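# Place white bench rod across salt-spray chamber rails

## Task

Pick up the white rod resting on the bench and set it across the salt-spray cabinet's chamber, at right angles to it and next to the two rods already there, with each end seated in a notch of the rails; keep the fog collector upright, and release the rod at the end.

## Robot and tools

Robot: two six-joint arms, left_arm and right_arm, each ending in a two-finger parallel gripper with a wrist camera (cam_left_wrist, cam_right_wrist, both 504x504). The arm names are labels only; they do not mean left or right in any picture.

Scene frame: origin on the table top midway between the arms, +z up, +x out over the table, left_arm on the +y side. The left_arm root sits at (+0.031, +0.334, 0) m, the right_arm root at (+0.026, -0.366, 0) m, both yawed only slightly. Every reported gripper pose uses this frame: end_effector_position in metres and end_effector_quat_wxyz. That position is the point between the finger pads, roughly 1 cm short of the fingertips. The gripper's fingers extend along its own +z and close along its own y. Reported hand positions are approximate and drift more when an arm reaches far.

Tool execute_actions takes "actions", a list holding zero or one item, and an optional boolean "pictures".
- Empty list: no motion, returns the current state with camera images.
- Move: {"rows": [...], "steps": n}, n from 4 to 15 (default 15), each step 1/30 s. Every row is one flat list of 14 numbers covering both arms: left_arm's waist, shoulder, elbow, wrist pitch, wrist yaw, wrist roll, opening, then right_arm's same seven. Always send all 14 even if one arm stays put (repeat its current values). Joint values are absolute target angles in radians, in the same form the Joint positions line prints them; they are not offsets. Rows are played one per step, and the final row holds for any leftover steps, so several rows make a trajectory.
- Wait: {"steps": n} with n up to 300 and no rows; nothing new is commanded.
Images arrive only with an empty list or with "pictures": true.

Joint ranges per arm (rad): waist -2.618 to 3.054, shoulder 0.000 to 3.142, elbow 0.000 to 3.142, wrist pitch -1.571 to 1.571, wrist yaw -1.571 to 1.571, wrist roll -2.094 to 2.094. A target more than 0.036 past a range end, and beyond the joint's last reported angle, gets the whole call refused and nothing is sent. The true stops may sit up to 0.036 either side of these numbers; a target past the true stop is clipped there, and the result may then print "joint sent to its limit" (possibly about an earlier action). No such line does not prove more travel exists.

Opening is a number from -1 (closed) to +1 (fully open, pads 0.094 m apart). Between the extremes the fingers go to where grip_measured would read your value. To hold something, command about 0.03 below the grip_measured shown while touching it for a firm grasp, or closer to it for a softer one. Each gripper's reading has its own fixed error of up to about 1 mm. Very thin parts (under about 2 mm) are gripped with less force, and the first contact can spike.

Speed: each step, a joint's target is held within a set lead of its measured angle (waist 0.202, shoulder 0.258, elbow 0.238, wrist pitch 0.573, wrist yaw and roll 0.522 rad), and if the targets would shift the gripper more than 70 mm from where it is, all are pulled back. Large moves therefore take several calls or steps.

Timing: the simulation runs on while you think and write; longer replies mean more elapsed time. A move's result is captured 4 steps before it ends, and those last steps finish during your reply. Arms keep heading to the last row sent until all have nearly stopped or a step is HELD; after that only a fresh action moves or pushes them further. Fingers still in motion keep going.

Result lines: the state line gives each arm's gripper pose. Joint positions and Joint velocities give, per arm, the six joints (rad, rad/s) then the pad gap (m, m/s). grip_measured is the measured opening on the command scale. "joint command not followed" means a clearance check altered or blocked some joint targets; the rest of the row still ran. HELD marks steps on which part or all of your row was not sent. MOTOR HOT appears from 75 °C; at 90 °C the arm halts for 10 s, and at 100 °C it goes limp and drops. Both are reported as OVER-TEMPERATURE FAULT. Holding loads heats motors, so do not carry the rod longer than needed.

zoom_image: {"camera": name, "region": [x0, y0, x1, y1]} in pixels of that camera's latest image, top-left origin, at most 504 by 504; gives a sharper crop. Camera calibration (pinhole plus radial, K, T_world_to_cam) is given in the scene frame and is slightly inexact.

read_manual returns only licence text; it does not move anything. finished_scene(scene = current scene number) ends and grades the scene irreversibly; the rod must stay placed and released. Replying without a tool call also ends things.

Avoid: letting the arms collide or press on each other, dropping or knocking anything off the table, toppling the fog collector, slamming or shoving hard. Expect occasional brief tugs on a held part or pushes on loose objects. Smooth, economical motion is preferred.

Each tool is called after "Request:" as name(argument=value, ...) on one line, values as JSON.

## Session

Request:
execute_actions(actions=[{"rows":[[0.3,1.0,1.5,-1.1,0,0,1,-0.3,1.0,1.5,-1.1,0,0,1]]}])

Request:
execute_actions(actions=[{"steps":45}], pictures=true)

Scene clock: 0.37 s of 4800.00 s.
left_arm: end_effector_position=(+0.4612, -0.0865, +0.1387) grip_measured=+1.000 end_effector_quat_wxyz=(+0.330, +0.591, +0.708, -0.203) | right_arm: end_effector_position=(+0.3551, -0.4684, +0.4078) grip_measured=+1.000 end_effector_quat_wxyz=(+0.551, +0.541, +0.582, +0.255)
Joint positions: left_arm=[-0.525  2.29   2.048 -0.626  0.408  0.58   0.094] | right_arm=[-0.286  1.041  1.328 -0.553  0.024  1.189  0.094]
Joint velocities: left_arm=[ 0.774 -0.696 -0.867 -0.974 -0.974 -1.106  0.   ] | right_arm=[-0.056 -0.418  2.396 -2.879 -0.095 -2.586  0.   ]
Motor temperatures (°C, as the motors report them): left_arm=[21 20 20 20 18 17] | right_arm=[21 21 21 19 20 19]
Steps of this call (steps 1 to 11: the first 11 steps of this action). Readings (joint positions):
1: left_arm=[-0.736 2.535 2.355 -0.236 0.781 0.954] | right_arm=[-0.253 1.395 0.791 0.259 0.097 1.902]
2: left_arm=[-0.730 2.510 2.320 -0.279 0.743 0.915] | right_arm=[-0.258 1.367 0.823 0.158 0.082 1.837]
4: left_arm=[-0.700 2.460 2.255 -0.363 0.667 0.838] | right_arm=[-0.270 1.288 0.903 -0.002 0.064 1.712]
8: left_arm=[-0.607 2.362 2.135 -0.519 0.514 0.690] | right_arm=[-0.281 1.117 1.105 -0.281 0.039 1.452]
11: the state above

Scene clock: 1.87 s of 4800.00 s.
left_arm: end_effector_position=(+0.2978, +0.3786, +0.3797) grip_measured=+1.000 end_effector_quat_wxyz=(+0.478, -0.067, +0.875, +0.038) | right_arm: end_effector_position=(+0.2847, -0.4447, +0.3798) grip_measured=+1.000 end_effector_quat_wxyz=(+0.477, +0.134, +0.866, -0.071)
Joint positions: left_arm=[ 0.304  1.     1.516 -1.086  0.012  0.009  0.094] | right_arm=[-0.288  0.996  1.509 -1.078  0.006  0.009  0.094]
Joint velocities: left_arm=[ 0.002 -0.012 -0.017 -0.022  0.022 -0.022  0.   ] | right_arm=[-0.002 -0.007 -0.012 -0.066  0.022  0.081  0.   ]
Motor temperatures (°C, as the motors report them): left_arm=[21 21 20 21 18 17] | right_arm=[21 21 21 19 20 19]
Kept back: nothing.
Steps of this call (steps 1 to 4: the last 4 steps of your previous action; steps 5 to 45: the robot went on to your last target). Readings (joint positions):
1: left_arm=[-0.496 2.265 2.018 -0.658 0.376 0.542] | right_arm=[-0.287 1.027 1.402 -0.639 0.021 1.092]
2: left_arm=[-0.467 2.240 1.987 -0.688 0.347 0.503] | right_arm=[-0.288 1.010 1.456 -0.706 0.018 0.994]
4: left_arm=[-0.406 2.187 1.922 -0.744 0.293 0.428] | right_arm=[-0.288 0.976 1.504 -0.806 0.015 0.799]
8: left_arm=[-0.274 2.069 1.782 -0.837 0.205 0.302] | right_arm=[-0.288 0.974 1.509 -0.962 0.010 0.410]
45: the state above
camera_calibration (this result's frames):
cam_left_wrist: T_world_to_cam=[[0.209616, -0.968815, 0.132131, 0.243971], [-0.915311, -0.241952, -0.321969, 0.524193], [0.343898, -0.053451, -0.937484, 0.367814], [0, 0, 0, 1]] pos_world=[0.302169, 0.382852, 0.481358]
cam_right_wrist: T_world_to_cam=[[-0.30855, -0.950033, -0.0472685, -0.314834], [-0.892112, 0.306266, -0.33217, 0.543342], [0.330049, -0.0603223, -0.942034, 0.345718], [0, 0, 0, 1]] pos_world=[0.273476, -0.444655, 0.491278]

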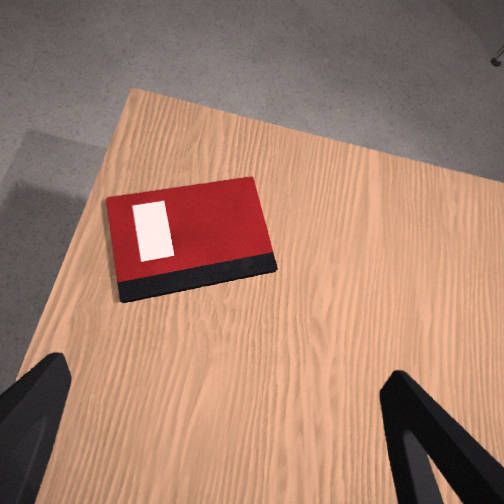

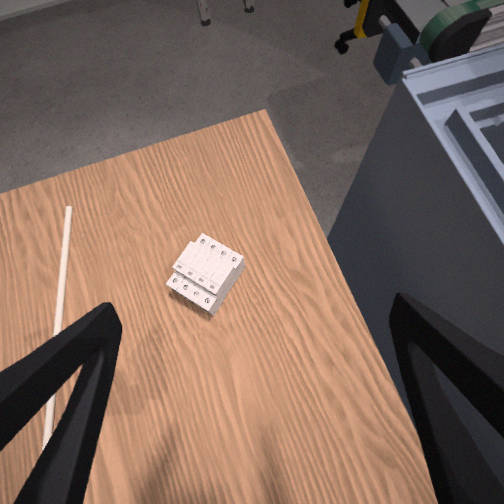

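Request:
execute_actions(actions=[{"rows":[[0.3,1.0,1.5,-1.1,0,0,1,-1.5,0.9,1.9,-1.3,0,0,1]]}])

Request:
execute_actions(actions=[{"steps":30}], pictures=true)

Scene clock: 2.37 s of 4800.00 s.
left_arm: end_effector_position=(+0.2976, +0.3786, +0.3794) grip_measured=+1.000 end_effector_quat_wxyz=(+0.478, -0.068, +0.875, +0.037) | right_arm: end_effector_position=(+0.1328, -0.5095, +0.5081) grip_measured=+1.000 end_effector_quat_wxyz=(+0.559, +0.355, +0.696, -0.280)
Joint positions: left_arm=[ 0.304  1.     1.516 -1.087  0.012  0.009  0.094] | right_arm=[-0.926  0.891  1.891 -1.221  0.004  0.008  0.094]
Joint velocities: left_arm=[-0.017 -0.007 -0.002 -0.066 -0.037  0.022  0.   ] | right_arm=[-2.147 -0.418  0.188 -0.286  0.081 -0.066  0.   ]
Motor temperatures (°C, as the motors report them): left_arm=[21 21 20 21 18 17] | right_arm=[21 21 21 19 20 19]
Steps of this call (steps 1 to 4: the robot went on to your last target; steps 5 to 15: the first 11 steps of this action). Readings (joint positions):
5: left_arm=[0.304 1.000 1.516 -1.087 0.012 0.009] | right_arm=[-0.311 0.996 1.530 -1.104 -0.005 0.008]
6: left_arm=[0.304 1.000 1.516 -1.087 0.012 0.009] | right_arm=[-0.360 0.998 1.566 -1.140 -0.006 0.008]
8: left_arm=[0.304 1.000 1.516 -1.087 0.012 0.009] | right_arm=[-0.460 0.989 1.657 -1.180 -0.003 0.008]
12: left_arm=[0.304 1.000 1.516 -1.087 0.012 0.009] | right_arm=[-0.706 0.944 1.842 -1.211 -0.001 0.008]
15: the state above

Scene clock: 3.37 s of 4800.00 s.
left_arm: end_effector_position=(+0.2976, +0.3786, +0.3794) grip_measured=+1.000 end_effector_quat_wxyz=(+0.478, -0.068, +0.875, +0.037) | right_arm: end_effector_position=(+0.0398, -0.5386, +0.4971) grip_measured=+1.000 end_effector_quat_wxyz=(+0.446, +0.543, +0.581, -0.411)
Joint positions: left_arm=[ 0.304  1.     1.516 -1.087  0.012  0.009  0.094] | right_arm=[-1.488  0.888  1.897 -1.276  0.003  0.008  0.094]
Joint velocities: left_arm=[-0.002  0.017  0.012  0.022 -0.007  0.081  0.   ] | right_arm=[-0.027 -0.012 -0.002  0.066  0.022 -0.051  0.   ]
Motor temperatures (°C, as the motors report them): left_arm=[21 21 21 21 18 17] | right_arm=[21 21 21 19 20 19]
Kept back: nothing.
Steps of this call (steps 1 to 4: the last 4 steps of your previous action; steps 5 to 30: the robot went on to your last target). Readings (joint positions):
1: left_arm=[0.304 1.000 1.516 -1.087 0.012 0.009] | right_arm=[-0.999 0.881 1.896 -1.228 0.004 0.008]
2: left_arm=[0.304 1.000 1.516 -1.087 0.012 0.009] | right_arm=[-1.073 0.876 1.897 -1.234 0.004 0.008]
4: left_arm=[0.304 1.000 1.516 -1.087 0.012 0.009] | right_arm=[-1.219 0.877 1.897 -1.249 0.002 0.008]
8: left_arm=[0.304 1.000 1.516 -1.087 0.012 0.009] | right_arm=[-1.460 0.887 1.897 -1.267 0.003 0.008]
30: the state above
All arms were judged still, so your last target was given up. Only a new action makes them travel on or press farther. Fingers that are still opening or closing keep moving.
camera_calibration (this result's frames):
cam_left_wrist: T_world_to_cam=[[0.210008, -0.968696, 0.132383, 0.243765], [-0.915729, -0.242325, -0.320499, 0.523604], [0.342545, -0.0539194, -0.937953, 0.36834], [0, 0, 0, 1]] pos_world=[0.302114, 0.382877, 0.48103]
cam_right_wrist: T_world_to_cam=[[-0.995936, -0.0746147, -0.050446, 0.026421], [-0.0301473, 0.803948, -0.593934, 0.756504], [0.0848722, -0.59, -0.80293, 0.186728], [0, 0, 0, 1]] pos_world=[0.0332721, -0.496049, 0.600576]

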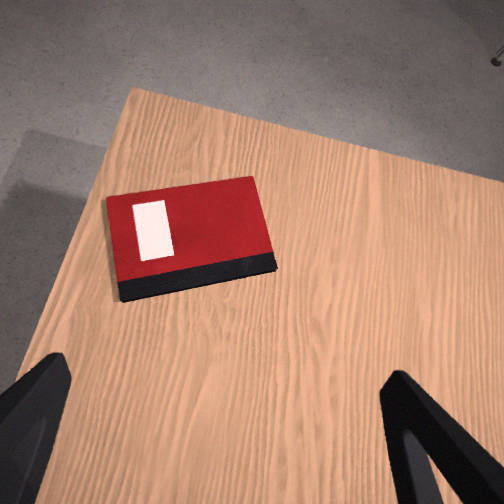

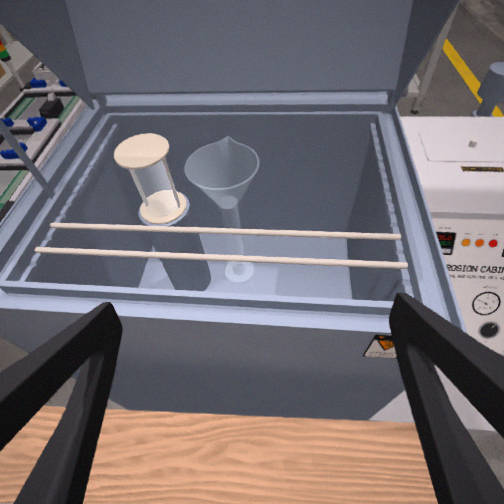

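Request:
execute_actions(actions=[{"rows":[[0.3,1.0,1.5,-1.1,0,0,1,0.452,1.2,1.9,-1.3,0,0.66,0.2]]}])

Request:
execute_actions(actions=[{"steps":22}])

Request:
execute_actions(actions=[{"rows":[[0.3,1.0,1.5,-1.1,0,0,1,0.452,2.28,1.99,-1.25,0,0.66,0.2]]}])

Request:
execute_actions(actions=[{"steps":30}], pictures=true)

Scene clock: 4.37 s of 4800.00 s.
left_arm: end_effector_position=(+0.2976, +0.3786, +0.3794) grip_measured=+1.000 end_effector_quat_wxyz=(+0.478, -0.068, +0.875, +0.037) | right_arm: end_effector_position=(+0.2157, -0.5947, +0.4192) grip_measured=+0.202 end_effector_quat_wxyz=(+0.449, +0.586, +0.670, -0.077)
Joint positions: left_arm=[ 0.304  1.     1.516 -1.087  0.012  0.009  0.094] | right_arm=[-0.869  1.247  1.895 -1.272  0.012  0.558  0.056]
Joint velocities: left_arm=[-0.002  0.007 -0.012  0.037 -0.066 -0.007  0.   ] | right_arm=[ 2.044  0.335 -0.154  0.007 -0.139  0.652 -0.001]
Motor temperatures (°C, as the motors report them): left_arm=[21 21 21 21 18 17] | right_arm=[21 21 21 20 20 19]
Steps of this call (steps 1 to 19: nothing new was sent; steps 20 to 30: the first 11 steps of this action). Readings (joint positions):
20: left_arm=[0.304 1.000 1.516 -1.087 0.012 0.009] | right_arm=[-1.465 0.901 1.901 -1.280 0.008 0.057]
21: left_arm=[0.304 1.000 1.516 -1.087 0.012 0.009] | right_arm=[-1.417 0.921 1.908 -1.279 0.008 0.122]
23: left_arm=[0.304 1.000 1.516 -1.087 0.012 0.009] | right_arm=[-1.327 0.989 1.911 -1.275 0.009 0.243]
27: left_arm=[0.304 1.000 1.516 -1.087 0.012 0.009] | right_arm=[-1.081 1.169 1.911 -1.273 0.016 0.465]
30: the state above

Scene clock: 5.10 s of 4800.00 s.
left_arm: end_effector_position=(+0.2976, +0.3786, +0.3794) grip_measured=+1.000 end_effector_quat_wxyz=(+0.478, -0.068, +0.875, +0.037) | right_arm: end_effector_position=(+0.2865, -0.2414, +0.4235) grip_measured=+0.202 end_effector_quat_wxyz=(+0.393, +0.092, +0.882, +0.244)
Joint positions: left_arm=[ 0.304  1.     1.516 -1.087  0.012  0.009  0.094] | right_arm=[ 0.442  1.222  1.89  -1.276 -0.012  0.652  0.056]
Joint velocities: left_arm=[ 0.002  0.002 -0.007  0.081 -0.022 -0.022  0.   ] | right_arm=[-0.007  0.002 -0.017 -0.022  0.037  0.037  0.   ]
Motor temperatures (°C, as the motors report them): left_arm=[21 21 21 21 18 17] | right_arm=[21 21 22 20 20 19]
Kept back: nothing.
Steps of this call (steps 1 to 4: the last 4 steps of your previous action; steps 5 to 22: the robot went on to your last target). Readings (joint positions):
1: left_arm=[0.304 1.000 1.516 -1.087 0.012 0.009] | right_arm=[-0.797 1.255 1.891 -1.273 0.010 0.577]
2: left_arm=[0.304 1.000 1.516 -1.087 0.012 0.009] | right_arm=[-0.723 1.255 1.890 -1.275 0.008 0.592]
4: left_arm=[0.304 1.000 1.516 -1.087 0.012 0.009] | right_arm=[-0.576 1.246 1.890 -1.275 0.005 0.614]
8: left_arm=[0.304 1.000 1.516 -1.087 0.012 0.009] | right_arm=[-0.281 1.225 1.890 -1.275 0.000 0.637]
22: the state above

Scene clock: 5.47 s of 4800.00 s.
left_arm: end_effector_position=(+0.2976, +0.3786, +0.3794) grip_measured=+1.000 end_effector_quat_wxyz=(+0.478, -0.068, +0.875, +0.037) | right_arm: end_effector_position=(+0.4085, -0.1848, +0.2921) grip_measured=+0.202 end_effector_quat_wxyz=(+0.248, +0.101, +0.951, +0.156)
Joint positions: left_arm=[ 0.304  1.     1.516 -1.087  0.012  0.009  0.094] | right_arm=[ 0.442  1.729  1.978 -1.225 -0.011  0.653  0.056]
Joint velocities: left_arm=[ 0.002 -0.007  0.002  0.022 -0.037 -0.007  0.   ] | right_arm=[-0.002  1.59  -0.002  0.139 -0.007 -0.037 -0.001]
Motor temperatures (°C, as the motors report them): left_arm=[21 21 21 21 18 17] | right_arm=[21 21 22 20 20 19]
Steps of this call (steps 1 to 11: the first 11 steps of this action). Readings (joint positions):
1: left_arm=[0.304 1.000 1.516 -1.087 0.012 0.009] | right_arm=[0.442 1.242 1.907 -1.288 -0.011 0.653]
2: left_arm=[0.304 1.000 1.516 -1.087 0.012 0.009] | right_arm=[0.442 1.275 1.940 -1.288 -0.011 0.653]
4: left_arm=[0.304 1.000 1.516 -1.087 0.012 0.009] | right_arm=[0.442 1.359 1.973 -1.259 -0.011 0.653]
8: left_arm=[0.304 1.000 1.516 -1.087 0.012 0.009] | right_arm=[0.442 1.560 1.978 -1.234 -0.011 0.653]
11: the state above

Scene clock: 6.47 s of 4800.00 s.
left_arm: end_effector_position=(+0.2976, +0.3786, +0.3794) grip_measured=+1.000 end_effector_quat_wxyz=(+0.478, -0.068, +0.875, +0.037) | right_arm: end_effector_position=(+0.4337, -0.1732, +0.0532) grip_measured=+0.202 end_effector_quat_wxyz=(+0.009, +0.108, +0.994, +0.011)
Joint positions: left_arm=[ 0.304  1.     1.516 -1.087  0.012  0.009  0.094] | right_arm=[ 0.442  2.285  1.978 -1.237 -0.009  0.653  0.056]
Joint velocities: left_arm=[ 0.017  0.002 -0.007 -0.037 -0.022 -0.066  0.   ] | right_arm=[ 0.002  0.007  0.002  0.007 -0.022 -0.007 -0.002]
Motor temperatures (°C, as the motors report them): left_arm=[21 21 21 21 18 17] | right_arm=[21 22 22 20 20 19]
Kept back: nothing.
Steps of this call (steps 1 to 4: the last 4 steps of your previous action; steps 5 to 30: the robot went on to your last target). Readings (joint positions):
1: left_arm=[0.304 1.000 1.516 -1.087 0.012 0.009] | right_arm=[0.442 1.787 1.978 -1.223 -0.011 0.653]
2: left_arm=[0.304 1.000 1.516 -1.087 0.012 0.009] | right_arm=[0.442 1.845 1.978 -1.221 -0.011 0.653]
4: left_arm=[0.304 1.000 1.516 -1.087 0.012 0.009] | right_arm=[0.442 1.962 1.978 -1.218 -0.011 0.653]
8: left_arm=[0.304 1.000 1.516 -1.087 0.012 0.009] | right_arm=[0.442 2.193 1.978 -1.214 -0.010 0.653]
30: the state above
camera_calibration (this result's frames):
cam_left_wrist: T_world_to_cam=[[0.210008, -0.968696, 0.132383, 0.243765], [-0.915729, -0.242325, -0.320499, 0.523604], [0.342545, -0.0539194, -0.937953, 0.36834], [0, 0, 0, 1]] pos_world=[0.302114, 0.382877, 0.48103]
cam_right_wrist: T_world_to_cam=[[-0.253902, -0.966444, -0.0389716, -0.0533208], [-0.774601, 0.179041, 0.606579, 0.361714], [-0.579247, 0.184199, -0.794068, 0.434125], [0, 0, 0, 1]] pos_world=[0.518112, -0.196259, 0.123239]

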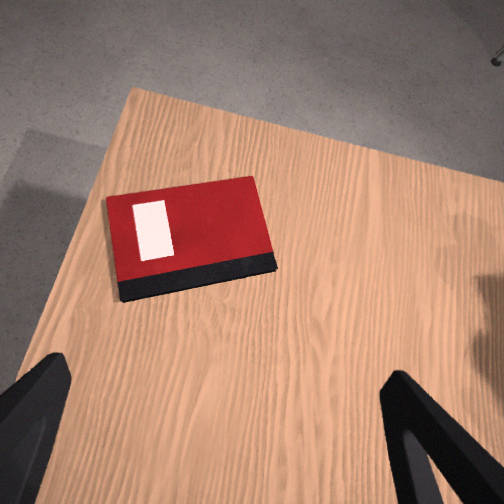

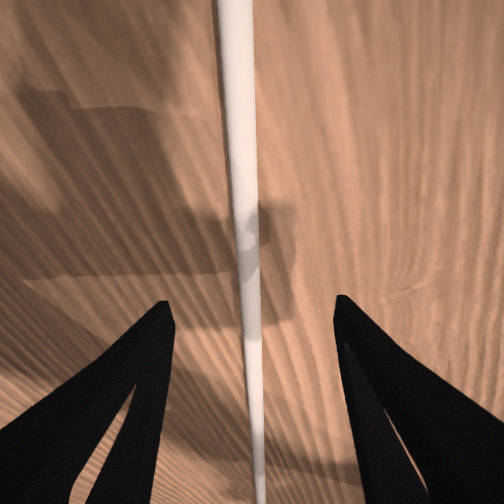

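Request:
execute_actions(actions=[{"rows":[[0.3,1.0,1.5,-1.1,0,0,1,0.452,2.375,1.99,-1.15,0,0.66,0.2]]}])

Request:
execute_actions(actions=[{"rows":[[0.3,1.0,1.5,-1.1,0,0,1,0.452,2.375,1.99,-1.15,0,0.66,-0.9]]}])

Request:
execute_actions(actions=[{"rows":[[0.3,1.0,1.5,-1.1,0,0,1,0.4,2.1,1.99,-1.4,0,0.9,-0.9]]}])

Request:
execute_actions(actions=[{"rows":[[0.3,1.0,1.5,-1.1,0,0,1,0,2.1,1.99,-1.4,0,1.571,-0.9]]}])

Request:
execute_actions(actions=[{"rows":[[0.3,1.0,1.5,-1.1,0,0,1,-0.2,1.4,1.7,-1.2,0,1.571,-0.9]]}])

Request:
execute_actions(actions=[{"rows":[[0.3,1.0,1.5,-1.1,0,0,1,-0.9,1.4,1.7,-1.2,0,1.571,-0.9]]}])

Request:
execute_actions(actions=[{"rows":[[0.3,1.0,1.5,-1.1,0,0,1,-1.59,1.4,1.7,-1.2,0,1.571,-0.9]]}])

Request:
execute_actions(actions=[{"rows":[[0.3,1.0,1.5,-1.1,0,0,1,-1.59,1.62,1.64,-1.12,0,1.571,-0.9]]}])

Request:
execute_actions(actions=[{"steps":15}], pictures=true)

Scene clock: 7.17 s of 4800.00 s.
left_arm: end_effector_position=(+0.2976, +0.3786, +0.3794) grip_measured=+1.000 end_effector_quat_wxyz=(+0.478, -0.068, +0.875, +0.037) | right_arm: end_effector_position=(+0.4438, -0.1682, +0.0150) grip_measured=+0.202 end_effector_quat_wxyz=(+0.004, +0.108, +0.994, +0.007)
Joint positions: left_arm=[ 0.304  1.     1.516 -1.087  0.012  0.009  0.094] | right_arm=[ 0.443  2.373  1.979 -1.162 -0.008  0.653  0.056]
Joint velocities: left_arm=[-0.002  0.007 -0.002  0.037 -0.022 -0.066  0.   ] | right_arm=[ 0.012 -0.012 -0.012 -0.051 -0.022  0.007  0.   ]
Motor temperatures (°C, as the motors report them): left_arm=[21 21 21 21 18 17] | right_arm=[21 22 22 20 20 19]
Steps of this call (steps 1 to 10: the robot went on to your last target; steps 11 to 21: the first 11 steps of this action). Readings (joint positions):
11: left_arm=[0.304 1.000 1.516 -1.087 0.012 0.009] | right_arm=[0.442 2.291 1.978 -1.233 -0.009 0.653]
12: left_arm=[0.304 1.000 1.516 -1.087 0.012 0.009] | right_arm=[0.442 2.299 1.978 -1.217 -0.009 0.653]
14: left_arm=[0.304 1.000 1.516 -1.087 0.012 0.009] | right_arm=[0.442 2.328 1.978 -1.191 -0.009 0.653]
18: left_arm=[0.304 1.000 1.516 -1.087 0.012 0.009] | right_arm=[0.442 2.375 1.979 -1.172 -0.009 0.653]
21: the state above

Scene clock: 7.67 s of 4800.00 s.
left_arm: end_effector_position=(+0.2976, +0.3786, +0.3794) grip_measured=+1.000 end_effector_quat_wxyz=(+0.478, -0.068, +0.875, +0.037) | right_arm: end_effector_position=(+0.4450, -0.1679, +0.0150) grip_measured=-0.815 end_effector_quat_wxyz=(+0.006, +0.108, +0.994, +0.008)
Joint positions: left_arm=[ 0.304  1.     1.516 -1.087  0.012  0.009  0.094] | right_arm=[ 0.443  2.373  1.979 -1.157 -0.007  0.654  0.009]
Joint velocities: left_arm=[-0.007  0.002 -0.007 -0.051 -0.007 -0.051  0.   ] | right_arm=[-0.002  0.032  0.007  0.022 -0.066 -0.007  0.001]
Motor temperatures (°C, as the motors report them): left_arm=[21 21 21 21 18 17] | right_arm=[21 22 22 20 20 19]
Steps of this call (steps 1 to 4: the last 4 steps of your previous action; steps 5 to 15: the first 11 steps of this action). Readings (joint positions):
5: left_arm=[0.304 1.000 1.516 -1.087 0.012 0.009] | right_arm=[0.443 2.373 1.979 -1.159 -0.008 0.653]
6: left_arm=[0.304 1.000 1.516 -1.087 0.012 0.009] | right_arm=[0.443 2.373 1.979 -1.159 -0.008 0.653]
8: left_arm=[0.304 1.000 1.516 -1.087 0.012 0.009] | right_arm=[0.443 2.373 1.979 -1.159 -0.008 0.653]
12: left_arm=[0.304 1.000 1.516 -1.087 0.012 0.009] | right_arm=[0.443 2.373 1.979 -1.157 -0.007 0.654]
15: the state above

Scene clock: 8.17 s of 4800.00 s.
left_arm: end_effector_position=(+0.2976, +0.3786, +0.3794) grip_measured=+1.000 end_effector_quat_wxyz=(+0.478, -0.068, +0.875, +0.037) | right_arm: end_effector_position=(+0.4219, -0.1973, +0.1409) grip_measured=-0.815 end_effector_quat_wxyz=(+0.054, +0.225, +0.972, +0.040)
Joint positions: left_arm=[ 0.304  1.     1.516 -1.087  0.012  0.009  0.094] | right_arm=[ 0.406  2.076  1.984 -1.344 -0.001  0.856  0.009]
Joint velocities: left_arm=[0.002 0.007 0.007 0.051 0.037 0.066 0.   ] | right_arm=[-0.056 -0.305  0.081 -0.198  0.037  0.198  0.   ]
Motor temperatures (°C, as the motors report them): left_arm=[21 21 21 22 18 17] | right_arm=[21 22 22 20 20 19]
Steps of this call (steps 1 to 4: the last 4 steps of your previous action; steps 5 to 15: the first 11 steps of this action). Readings (joint positions):
5: left_arm=[0.304 1.000 1.516 -1.087 0.012 0.009] | right_arm=[0.442 2.364 1.978 -1.164 -0.007 0.672]
6: left_arm=[0.304 1.000 1.516 -1.087 0.012 0.009] | right_arm=[0.441 2.348 1.975 -1.187 -0.007 0.695]
8: left_arm=[0.304 1.000 1.516 -1.087 0.012 0.009] | right_arm=[0.435 2.294 1.973 -1.232 -0.006 0.738]
12: left_arm=[0.304 1.000 1.516 -1.087 0.012 0.009] | right_arm=[0.416 2.142 1.973 -1.307 -0.006 0.822]
15: the state above

Scene clock: 8.67 s of 4800.00 s.
left_arm: end_effector_position=(+0.2976, +0.3786, +0.3794) grip_measured=+1.000 end_effector_quat_wxyz=(+0.478, -0.068, +0.875, +0.037) | right_arm: end_effector_position=(+0.4499, -0.3848, +0.1308) grip_measured=-0.815 end_effector_quat_wxyz=(+0.035, +0.686, +0.726, +0.024)
Joint positions: left_arm=[ 0.304  1.     1.516 -1.087  0.012  0.009  0.094] | right_arm=[-0.036  2.1    1.986 -1.373  0.01   1.473  0.009]
Joint velocities: left_arm=[-0.002  0.002  0.012  0.007  0.022  0.051  0.   ] | right_arm=[-0.54  -0.007  0.012 -0.022  0.198  0.681  0.001]
Motor temperatures (°C, as the motors report them): left_arm=[21 20 21 22 18 17] | right_arm=[21 22 22 20 20 19]
Steps of this call (steps 1 to 4: the last 4 steps of your previous action; steps 5 to 15: the first 11 steps of this action). Readings (joint positions):
5: left_arm=[0.304 1.000 1.516 -1.087 0.012 0.009] | right_arm=[0.392 2.083 1.986 -1.369 -0.007 0.937]
6: left_arm=[0.304 1.000 1.516 -1.087 0.012 0.009] | right_arm=[0.369 2.088 1.986 -1.372 -0.014 1.012]
8: left_arm=[0.304 1.000 1.516 -1.087 0.012 0.009] | right_arm=[0.287 2.095 1.986 -1.373 -0.020 1.170]
12: left_arm=[0.304 1.000 1.516 -1.087 0.012 0.009] | right_arm=[0.073 2.100 1.986 -1.373 -0.011 1.380]
15: the state above

Scene clock: 9.17 s of 4800.00 s.
left_arm: end_effector_position=(+0.2976, +0.3786, +0.3794) grip_measured=+1.000 end_effector_quat_wxyz=(+0.478, -0.068, +0.875, +0.037) | right_arm: end_effector_position=(+0.3824, -0.4455, +0.2730) grip_measured=-0.815 end_effector_quat_wxyz=(+0.212, +0.747, +0.610, +0.160)
Joint positions: left_arm=[ 0.304  1.     1.516 -1.087  0.012  0.009  0.094] | right_arm=[-0.209  1.526  1.711 -1.218  0.013  1.554  0.009]
Joint velocities: left_arm=[-0.007 -0.012 -0.007  0.007 -0.022 -0.037  0.   ] | right_arm=[ 0.017 -1.746 -0.027  0.183  0.022  0.095 -0.001]
Motor temperatures (°C, as the motors report them): left_arm=[21 20 21 22 18 17] | right_arm=[21 23 22 20 20 19]
Steps of this call (steps 1 to 4: the last 4 steps of your previous action; steps 5 to 15: the first 11 steps of this action). Readings (joint positions):
5: left_arm=[0.304 1.000 1.516 -1.087 0.012 0.009] | right_arm=[-0.038 2.072 1.943 -1.336 0.010 1.533]
6: left_arm=[0.304 1.000 1.516 -1.087 0.012 0.009] | right_arm=[-0.050 2.022 1.864 -1.288 -0.004 1.537]
8: left_arm=[0.304 1.000 1.516 -1.087 0.012 0.009] | right_arm=[-0.111 1.919 1.759 -1.275 -0.007 1.542]
12: left_arm=[0.304 1.000 1.516 -1.087 0.012 0.009] | right_arm=[-0.207 1.706 1.711 -1.251 0.010 1.551]
15: the state above

Scene clock: 9.67 s of 4800.00 s.
left_arm: end_effector_position=(+0.2976, +0.3786, +0.3794) grip_measured=+1.000 end_effector_quat_wxyz=(+0.478, -0.068, +0.875, +0.038) | right_arm: end_effector_position=(+0.2465, -0.6405, +0.3128) grip_measured=-0.815 end_effector_quat_wxyz=(+0.312, +0.890, +0.317, +0.104)
Joint positions: left_arm=[ 0.304  1.     1.516 -1.087  0.012  0.009  0.094] | right_arm=[-0.886  1.419  1.711 -1.193  0.01   1.562  0.009]
Joint velocities: left_arm=[-0.002 -0.022 -0.012  0.037 -0.051 -0.007  0.   ] | right_arm=[-0.857 -0.002  0.002 -0.007  0.344  0.007  0.001]
Motor temperatures (°C, as the motors report them): left_arm=[21 20 21 22 18 17] | right_arm=[21 23 22 20 20 19]
Steps of this call (steps 1 to 4: the last 4 steps of your previous action; steps 5 to 15: the first 11 steps of this action). Readings (joint positions):
5: left_arm=[0.304 1.000 1.516 -1.087 0.012 0.009] | right_arm=[-0.235 1.350 1.711 -1.201 -0.009 1.558]
6: left_arm=[0.304 1.000 1.516 -1.087 0.012 0.009] | right_arm=[-0.291 1.350 1.711 -1.201 -0.019 1.558]
8: left_arm=[0.304 1.000 1.516 -1.087 0.012 0.009] | right_arm=[-0.433 1.371 1.711 -1.198 -0.019 1.559]
12: left_arm=[0.304 1.000 1.516 -1.087 0.012 0.009] | right_arm=[-0.720 1.414 1.711 -1.193 -0.007 1.561]
15: the state above

Scene clock: 10.17 s of 4800.00 s.
left_arm: end_effector_position=(+0.2976, +0.3786, +0.3794) grip_measured=+1.000 end_effector_quat_wxyz=(+0.478, -0.068, +0.875, +0.038) | right_arm: end_effector_position=(+0.0196, -0.7187, +0.3133) grip_measured=-0.815 end_effector_quat_wxyz=(+0.330, +0.944, -0.006, -0.010)
Joint positions: left_arm=[ 0.304  1.     1.516 -1.087  0.012  0.009  0.094] | right_arm=[-1.579  1.419  1.711 -1.189  0.015  1.565  0.009]
Joint velocities: left_arm=[-0.017 -0.012  0.012 -0.051 -0.007 -0.022  0.   ] | right_arm=[-0.774  0.002  0.002  0.007  0.33   0.007 -0.   ]
Motor temperatures (°C, as the motors report them): left_arm=[21 20 21 22 18 17] | right_arm=[21 23 22 20 20 19]
Steps of this call (steps 1 to 4: the last 4 steps of your previous action; steps 5 to 15: the first 11 steps of this action). Readings (joint positions):
5: left_arm=[0.304 1.000 1.516 -1.087 0.012 0.009] | right_arm=[-0.933 1.419 1.711 -1.193 -0.003 1.563]
6: left_arm=[0.304 1.000 1.516 -1.087 0.012 0.009] | right_arm=[-0.984 1.419 1.711 -1.193 -0.018 1.563]
8: left_arm=[0.304 1.000 1.516 -1.087 0.012 0.009] | right_arm=[-1.124 1.419 1.711 -1.193 -0.016 1.563]
12: left_arm=[0.304 1.000 1.516 -1.087 0.012 0.009] | right_arm=[-1.417 1.419 1.711 -1.190 -0.006 1.564]
15: the state above

Scene clock: 10.67 s of 4800.00 s.
left_arm: end_effector_position=(+0.2976, +0.3786, +0.3794) grip_measured=+1.000 end_effector_quat_wxyz=(+0.478, -0.068, +0.875, +0.038) | right_arm: end_effector_position=(+0.0121, -0.7565, +0.2058) grip_measured=-0.815 end_effector_quat_wxyz=(+0.204, +0.979, -0.014, -0.009)
Joint positions: left_arm=[ 0.304  1.     1.516 -1.087  0.012  0.009  0.094] | right_arm=[-1.599  1.663  1.631 -1.127  0.011  1.565  0.009]
Joint velocities: left_arm=[-0.012 -0.002 -0.012 -0.007 -0.022 -0.007  0.   ] | right_arm=[ 0.007 -0.017  0.007 -0.037  0.007  0.037 -0.   ]
Motor temperatures (°C, as the motors report them): left_arm=[21 20 21 22 18 17] | right_arm=[21 23 22 20 20 19]
Steps of this call (steps 1 to 4: the last 4 steps of your previous action; steps 5 to 15: the first 11 steps of this action). Readings (joint positions):
5: left_arm=[0.304 1.000 1.516 -1.087 0.012 0.009] | right_arm=[-1.599 1.430 1.710 -1.188 0.015 1.565]
6: left_arm=[0.304 1.000 1.516 -1.087 0.012 0.009] | right_arm=[-1.599 1.446 1.710 -1.180 0.014 1.565]
8: left_arm=[0.304 1.000 1.516 -1.087 0.012 0.009] | right_arm=[-1.599 1.509 1.699 -1.154 0.013 1.565]
12: left_arm=[0.304 1.000 1.516 -1.087 0.012 0.009] | right_arm=[-1.599 1.636 1.648 -1.127 0.011 1.565]
15: the state above

Scene clock: 11.17 s of 4800.00 s.
left_arm: end_effector_position=(+0.2976, +0.3786, +0.3794) grip_measured=+1.000 end_effector_quat_wxyz=(+0.478, -0.068, +0.875, +0.038) | right_arm: end_effector_position=(+0.0126, -0.7549, +0.2143) grip_measured=-0.815 end_effector_quat_wxyz=(+0.216, +0.976, -0.014, -0.008)
Joint positions: left_arm=[ 0.304  1.     1.516 -1.087  0.012  0.009  0.094] | right_arm=[-1.599  1.64   1.631 -1.125  0.008  1.565  0.009]
Joint velocities: left_arm=[-0.002  0.002 -0.022  0.066 -0.037 -0.022  0.   ] | right_arm=[ 0.012  0.007  0.002 -0.007 -0.022 -0.051  0.001]
Motor temperatures (°C, as the motors report them): left_arm=[21 20 21 22 18 17] | right_arm=[21 23 22 20 20 19]
Kept back: nothing.
Steps of this call (steps 1 to 4: the last 4 steps of your previous action; steps 5 to 15: the robot went on to your last target). Readings (joint positions):
1: left_arm=[0.304 1.000 1.516 -1.087 0.012 0.009] | right_arm=[-1.599 1.661 1.631 -1.127 0.011 1.565]
2: left_arm=[0.304 1.000 1.516 -1.087 0.012 0.009] | right_arm=[-1.599 1.656 1.631 -1.125 0.011 1.565]
4: left_arm=[0.304 1.000 1.516 -1.087 0.012 0.009] | right_arm=[-1.599 1.647 1.631 -1.125 0.009 1.565]
8: left_arm=[0.304 1.000 1.516 -1.087 0.012 0.009] | right_arm=[-1.599 1.640 1.631 -1.125 0.009 1.565]
15: the state above
camera_calibration (this result's frames):
cam_left_wrist: T_world_to_cam=[[0.210324, -0.968655, 0.132179, 0.2438], [-0.915662, -0.242554, -0.320516, 0.523684], [0.34253, -0.0536188, -0.937976, 0.368247], [0, 0, 0, 1]] pos_world=[0.302105, 0.382925, 0.48103]
cam_right_wrist: T_world_to_cam=[[0.0653492, 0.89816, -0.434784, 0.772244], [0.798035, 0.214537, 0.563129, 0.0582478], [0.599058, -0.383773, -0.702743, -0.0378963], [0, 0, 0, 1]] pos_world=[-0.0742472, -0.720639, 0.276327]

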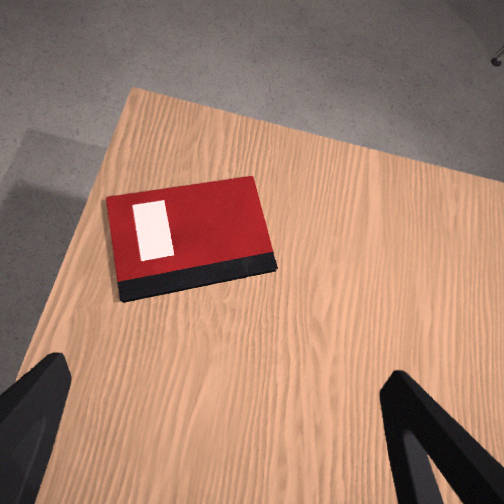

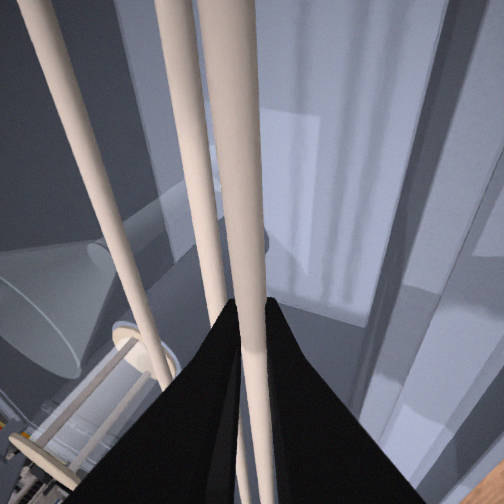

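Request:
execute_actions(actions=[{"rows":[[0.3,1.0,1.5,-1.1,0,0,1,-1.567,1.63,1.64,-1.17,0,1.571,-0.9]]}])

Request:
execute_actions(actions=[{"rows":[[0.3,1.0,1.5,-1.1,0,0,1,-1.567,1.69,1.64,-1.19,0,1.571,-0.9]]}])

Request:
execute_actions(actions=[{"rows":[[0.3,1.0,1.5,-1.1,0,0,1,-1.567,1.69,1.64,-1.19,0,1.571,-0.6]]}])

Request:
execute_actions(actions=[{"rows":[[0.3,1.0,1.5,-1.1,0,0,1,-1.567,1.5,1.7,-1.19,0,1.571,-0.6]]}])

Request:
execute_actions(actions=[{"rows":[[0.3,1.0,1.5,-1.1,0,0,1,-1.45,1.05,1.9,-1.4,0,0,1]]}])

Request:
execute_actions(actions=[{"steps":30}], pictures=true)

Scene clock: 11.80 s of 4800.00 s.
left_arm: end_effector_position=(+0.2976, +0.3786, +0.3794) grip_measured=+1.000 end_effector_quat_wxyz=(+0.478, -0.068, +0.875, +0.038) | right_arm: end_effector_position=(+0.0221, -0.7485, +0.2114) grip_measured=-0.815 end_effector_quat_wxyz=(+0.202, +0.979, -0.002, -0.005)
Joint positions: left_arm=[ 0.304  1.     1.516 -1.087  0.012  0.009  0.094] | right_arm=[-1.576  1.64   1.631 -1.154  0.007  1.565  0.009]
Joint velocities: left_arm=[ 0.007  0.002  0.002 -0.007 -0.037  0.022  0.   ] | right_arm=[-0.007  0.002 -0.007  0.007 -0.081 -0.081  0.001]
Motor temperatures (°C, as the motors report them): left_arm=[21 20 21 22 18 17] | right_arm=[21 23 22 20 20 19]
Steps of this call (steps 1 to 8: the robot went on to your last target; steps 9 to 19: the first 11 steps of this action). Readings (joint positions):
9: left_arm=[0.304 1.000 1.516 -1.087 0.012 0.009] | right_arm=[-1.597 1.640 1.631 -1.128 0.009 1.565]
10: left_arm=[0.304 1.000 1.516 -1.087 0.012 0.009] | right_arm=[-1.593 1.640 1.631 -1.132 0.009 1.565]
12: left_arm=[0.304 1.000 1.516 -1.087 0.012 0.009] | right_arm=[-1.583 1.640 1.631 -1.142 0.008 1.565]
16: left_arm=[0.304 1.000 1.516 -1.087 0.012 0.009] | right_arm=[-1.576 1.640 1.631 -1.152 0.007 1.565]
19: the state above

Scene clock: 12.30 s of 4800.00 s.
left_arm: end_effector_position=(+0.2976, +0.3786, +0.3794) grip_measured=+1.000 end_effector_quat_wxyz=(+0.478, -0.068, +0.875, +0.038) | right_arm: end_effector_position=(+0.0222, -0.7482, +0.2052) grip_measured=-0.815 end_effector_quat_wxyz=(+0.190, +0.982, -0.002, -0.005)
Joint positions: left_arm=[ 0.304  1.     1.516 -1.087  0.012  0.009  0.094] | right_arm=[-1.576  1.657  1.633 -1.164  0.007  1.565  0.009]
Joint velocities: left_arm=[-0.012 -0.002  0.017 -0.022  0.081 -0.007  0.   ] | right_arm=[ 0.007 -0.017 -0.017  0.037 -0.007  0.051 -0.   ]
Motor temperatures (°C, as the motors report them): left_arm=[21 20 21 22 18 17] | right_arm=[21 23 22 20 20 19]
Steps of this call (steps 1 to 4: the last 4 steps of your previous action; steps 5 to 15: the first 11 steps of this action). Readings (joint positions):
5: left_arm=[0.304 1.000 1.516 -1.087 0.012 0.009] | right_arm=[-1.576 1.644 1.631 -1.158 0.007 1.565]
6: left_arm=[0.304 1.000 1.516 -1.087 0.012 0.009] | right_arm=[-1.576 1.648 1.631 -1.160 0.007 1.565]
8: left_arm=[0.304 1.000 1.516 -1.087 0.012 0.009] | right_arm=[-1.576 1.657 1.633 -1.164 0.007 1.565]
12: left_arm=[0.304 1.000 1.516 -1.087 0.012 0.009] | right_arm=[-1.576 1.657 1.633 -1.164 0.007 1.565]
15: the state above

Scene clock: 12.80 s of 4800.00 s.
left_arm: end_effector_position=(+0.2976, +0.3786, +0.3794) grip_measured=+1.000 end_effector_quat_wxyz=(+0.478, -0.068, +0.875, +0.038) | right_arm: end_effector_position=(+0.0227, -0.7498, +0.1973) grip_measured=-0.602 end_effector_quat_wxyz=(+0.179, +0.984, -0.002, -0.003)
Joint positions: left_arm=[ 0.304  1.     1.516 -1.087  0.012  0.009  0.094] | right_arm=[-1.576  1.678  1.633 -1.165  0.003  1.565  0.019]
Joint velocities: left_arm=[-0.007 -0.007 -0.012  0.007 -0.066 -0.051  0.   ] | right_arm=[-0.012 -0.022 -0.012  0.037  0.037 -0.037 -0.001]
Motor temperatures (°C, as the motors report them): left_arm=[21 20 21 22 18 17] | right_arm=[21 23 22 20 20 19]
Steps of this call (steps 1 to 4: the last 4 steps of your previous action; steps 5 to 15: the first 11 steps of this action). Readings (joint positions):
5: left_arm=[0.304 1.000 1.516 -1.087 0.012 0.009] | right_arm=[-1.576 1.657 1.633 -1.164 0.006 1.565]
6: left_arm=[0.304 1.000 1.516 -1.087 0.012 0.009] | right_arm=[-1.576 1.659 1.633 -1.165 0.005 1.565]
8: left_arm=[0.304 1.000 1.516 -1.087 0.012 0.009] | right_arm=[-1.576 1.666 1.633 -1.166 0.004 1.565]
12: left_arm=[0.304 1.000 1.516 -1.087 0.012 0.009] | right_arm=[-1.576 1.678 1.633 -1.165 0.003 1.565]
15: the state above

Scene clock: 13.30 s of 4800.00 s.
left_arm: end_effector_position=(+0.2976, +0.3786, +0.3794) grip_measured=+1.000 end_effector_quat_wxyz=(+0.478, -0.068, +0.875, +0.038) | right_arm: end_effector_position=(+0.0233, -0.7322, +0.2905) grip_measured=-0.602 end_effector_quat_wxyz=(+0.304, +0.953, -0.002, -0.003)
Joint positions: left_arm=[ 0.304  1.     1.516 -1.087  0.012  0.009  0.094] | right_arm=[-1.576  1.478  1.696 -1.171  0.001  1.565  0.019]
Joint velocities: left_arm=[-0.012  0.002  0.007 -0.022 -0.022  0.037  0.   ] | right_arm=[-0.017 -0.002  0.002  0.022 -0.007 -0.095  0.001]
Motor temperatures (°C, as the motors report them): left_arm=[21 20 21 22 18 17] | right_arm=[21 23 23 20 20 19]
Steps of this call (steps 1 to 4: the last 4 steps of your previous action; steps 5 to 15: the first 11 steps of this action). Readings (joint positions):
5: left_arm=[0.304 1.000 1.516 -1.087 0.012 0.009] | right_arm=[-1.576 1.668 1.634 -1.164 0.003 1.565]
6: left_arm=[0.304 1.000 1.516 -1.087 0.012 0.009] | right_arm=[-1.576 1.652 1.634 -1.167 0.002 1.565]
8: left_arm=[0.304 1.000 1.516 -1.087 0.012 0.009] | right_arm=[-1.576 1.593 1.646 -1.171 0.001 1.565]
12: left_arm=[0.304 1.000 1.516 -1.087 0.012 0.009] | right_arm=[-1.576 1.493 1.690 -1.171 0.001 1.565]
15: the state above

Scene clock: 13.80 s of 4800.00 s.
left_arm: end_effector_position=(+0.2976, +0.3786, +0.3794) grip_measured=+1.000 end_effector_quat_wxyz=(+0.478, -0.068, +0.875, +0.038) | right_arm: end_effector_position=(+0.0524, -0.6391, +0.4184) grip_measured=+1.000 end_effector_quat_wxyz=(+0.448, +0.839, +0.289, -0.109)
Joint positions: left_arm=[ 0.304  1.     1.516 -1.087  0.012  0.009  0.094] | right_arm=[-1.474  1.169  1.843 -1.288 -0.001  1.     0.094]
Joint velocities: left_arm=[-0.007  0.007  0.017  0.007 -0.007  0.051  0.   ] | right_arm=[ 0.129 -1.194  0.383 -0.374  0.051 -2.322  0.   ]
Motor temperatures (°C, as the motors report them): left_arm=[21 20 21 22 18 17] | right_arm=[21 23 23 20 20 19]
Steps of this call (steps 1 to 4: the last 4 steps of your previous action; steps 5 to 15: the first 11 steps of this action). Readings (joint positions):
5: left_arm=[0.304 1.000 1.516 -1.087 0.012 0.009] | right_arm=[-1.570 1.485 1.704 -1.183 0.003 1.532]
6: left_arm=[0.304 1.000 1.516 -1.087 0.012 0.009] | right_arm=[-1.559 1.477 1.716 -1.201 0.003 1.488]
8: left_arm=[0.304 1.000 1.516 -1.087 0.012 0.009] | right_arm=[-1.527 1.436 1.746 -1.229 0.002 1.398]
12: left_arm=[0.304 1.000 1.516 -1.087 0.012 0.009] | right_arm=[-1.487 1.297 1.806 -1.262 -0.001 1.198]
15: the state above

Scene clock: 14.80 s of 4800.00 s.
left_arm: end_effector_position=(+0.2976, +0.3786, +0.3794) grip_measured=+1.000 end_effector_quat_wxyz=(+0.478, -0.068, +0.875, +0.038) | right_arm: end_effector_position=(+0.0497, -0.5830, +0.4485) grip_measured=+1.000 end_effector_quat_wxyz=(+0.375, +0.582, +0.639, -0.334)
Joint positions: left_arm=[ 0.304  1.     1.516 -1.087  0.012  0.009  0.094] | right_arm=[-1.463  1.045  1.904 -1.378 -0.001  0.011  0.094]
Joint velocities: left_arm=[-0.017 -0.002 -0.027 -0.066  0.095 -0.007  0.   ] | right_arm=[-0.017 -0.007 -0.002  0.037  0.022  0.007  0.   ]
Motor temperatures (°C, as the motors report them): left_arm=[21 20 21 22 18 17] | right_arm=[21 23 23 20 20 19]
Kept back: nothing.
Steps of this call (steps 1 to 4: the last 4 steps of your previous action; steps 5 to 30: the robot went on to your last target). Readings (joint positions):
1: left_arm=[0.304 1.000 1.516 -1.087 0.012 0.009] | right_arm=[-1.469 1.128 1.858 -1.300 -0.001 0.906]
2: left_arm=[0.304 1.000 1.516 -1.087 0.012 0.009] | right_arm=[-1.465 1.090 1.873 -1.313 -0.001 0.807]
4: left_arm=[0.304 1.000 1.516 -1.087 0.012 0.009] | right_arm=[-1.463 1.034 1.895 -1.331 -0.001 0.612]
8: left_arm=[0.304 1.000 1.516 -1.087 0.012 0.009] | right_arm=[-1.463 1.014 1.904 -1.355 -0.001 0.270]
30: the state above
camera_calibration (this result's frames):
cam_left_wrist: T_world_to_cam=[[0.210324, -0.968655, 0.132179, 0.2438], [-0.915662, -0.242554, -0.320516, 0.523684], [0.34253, -0.0536188, -0.937976, 0.368247], [0, 0, 0, 1]] pos_world=[0.302105, 0.382925, 0.48103]
cam_right_wrist: T_world_to_cam=[[-0.994479, -0.0902136, -0.0535944, 0.0227817], [-0.0636747, 0.924783, -0.37513, 0.737606], [0.083405, -0.369646, -0.925422, 0.304121], [0, 0, 0, 1]] pos_world=[0.0442576, -0.567653, 0.559359]

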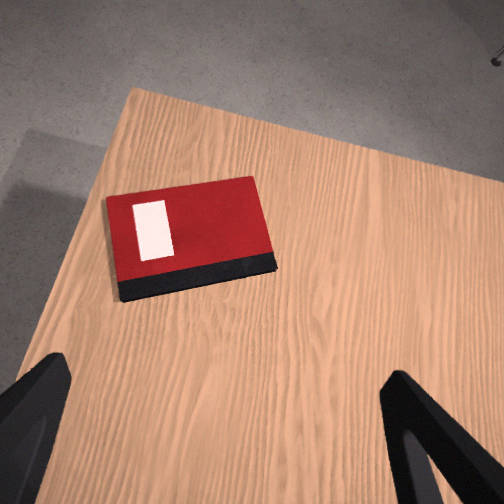

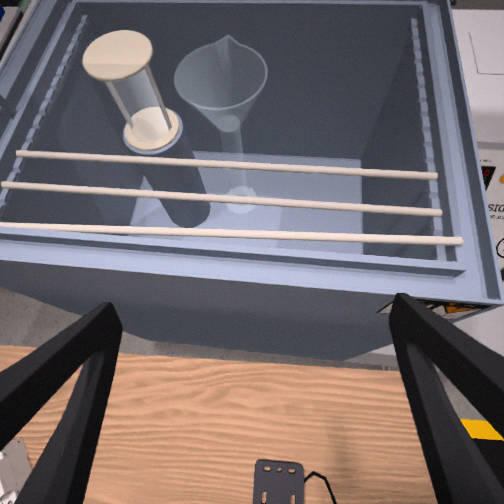

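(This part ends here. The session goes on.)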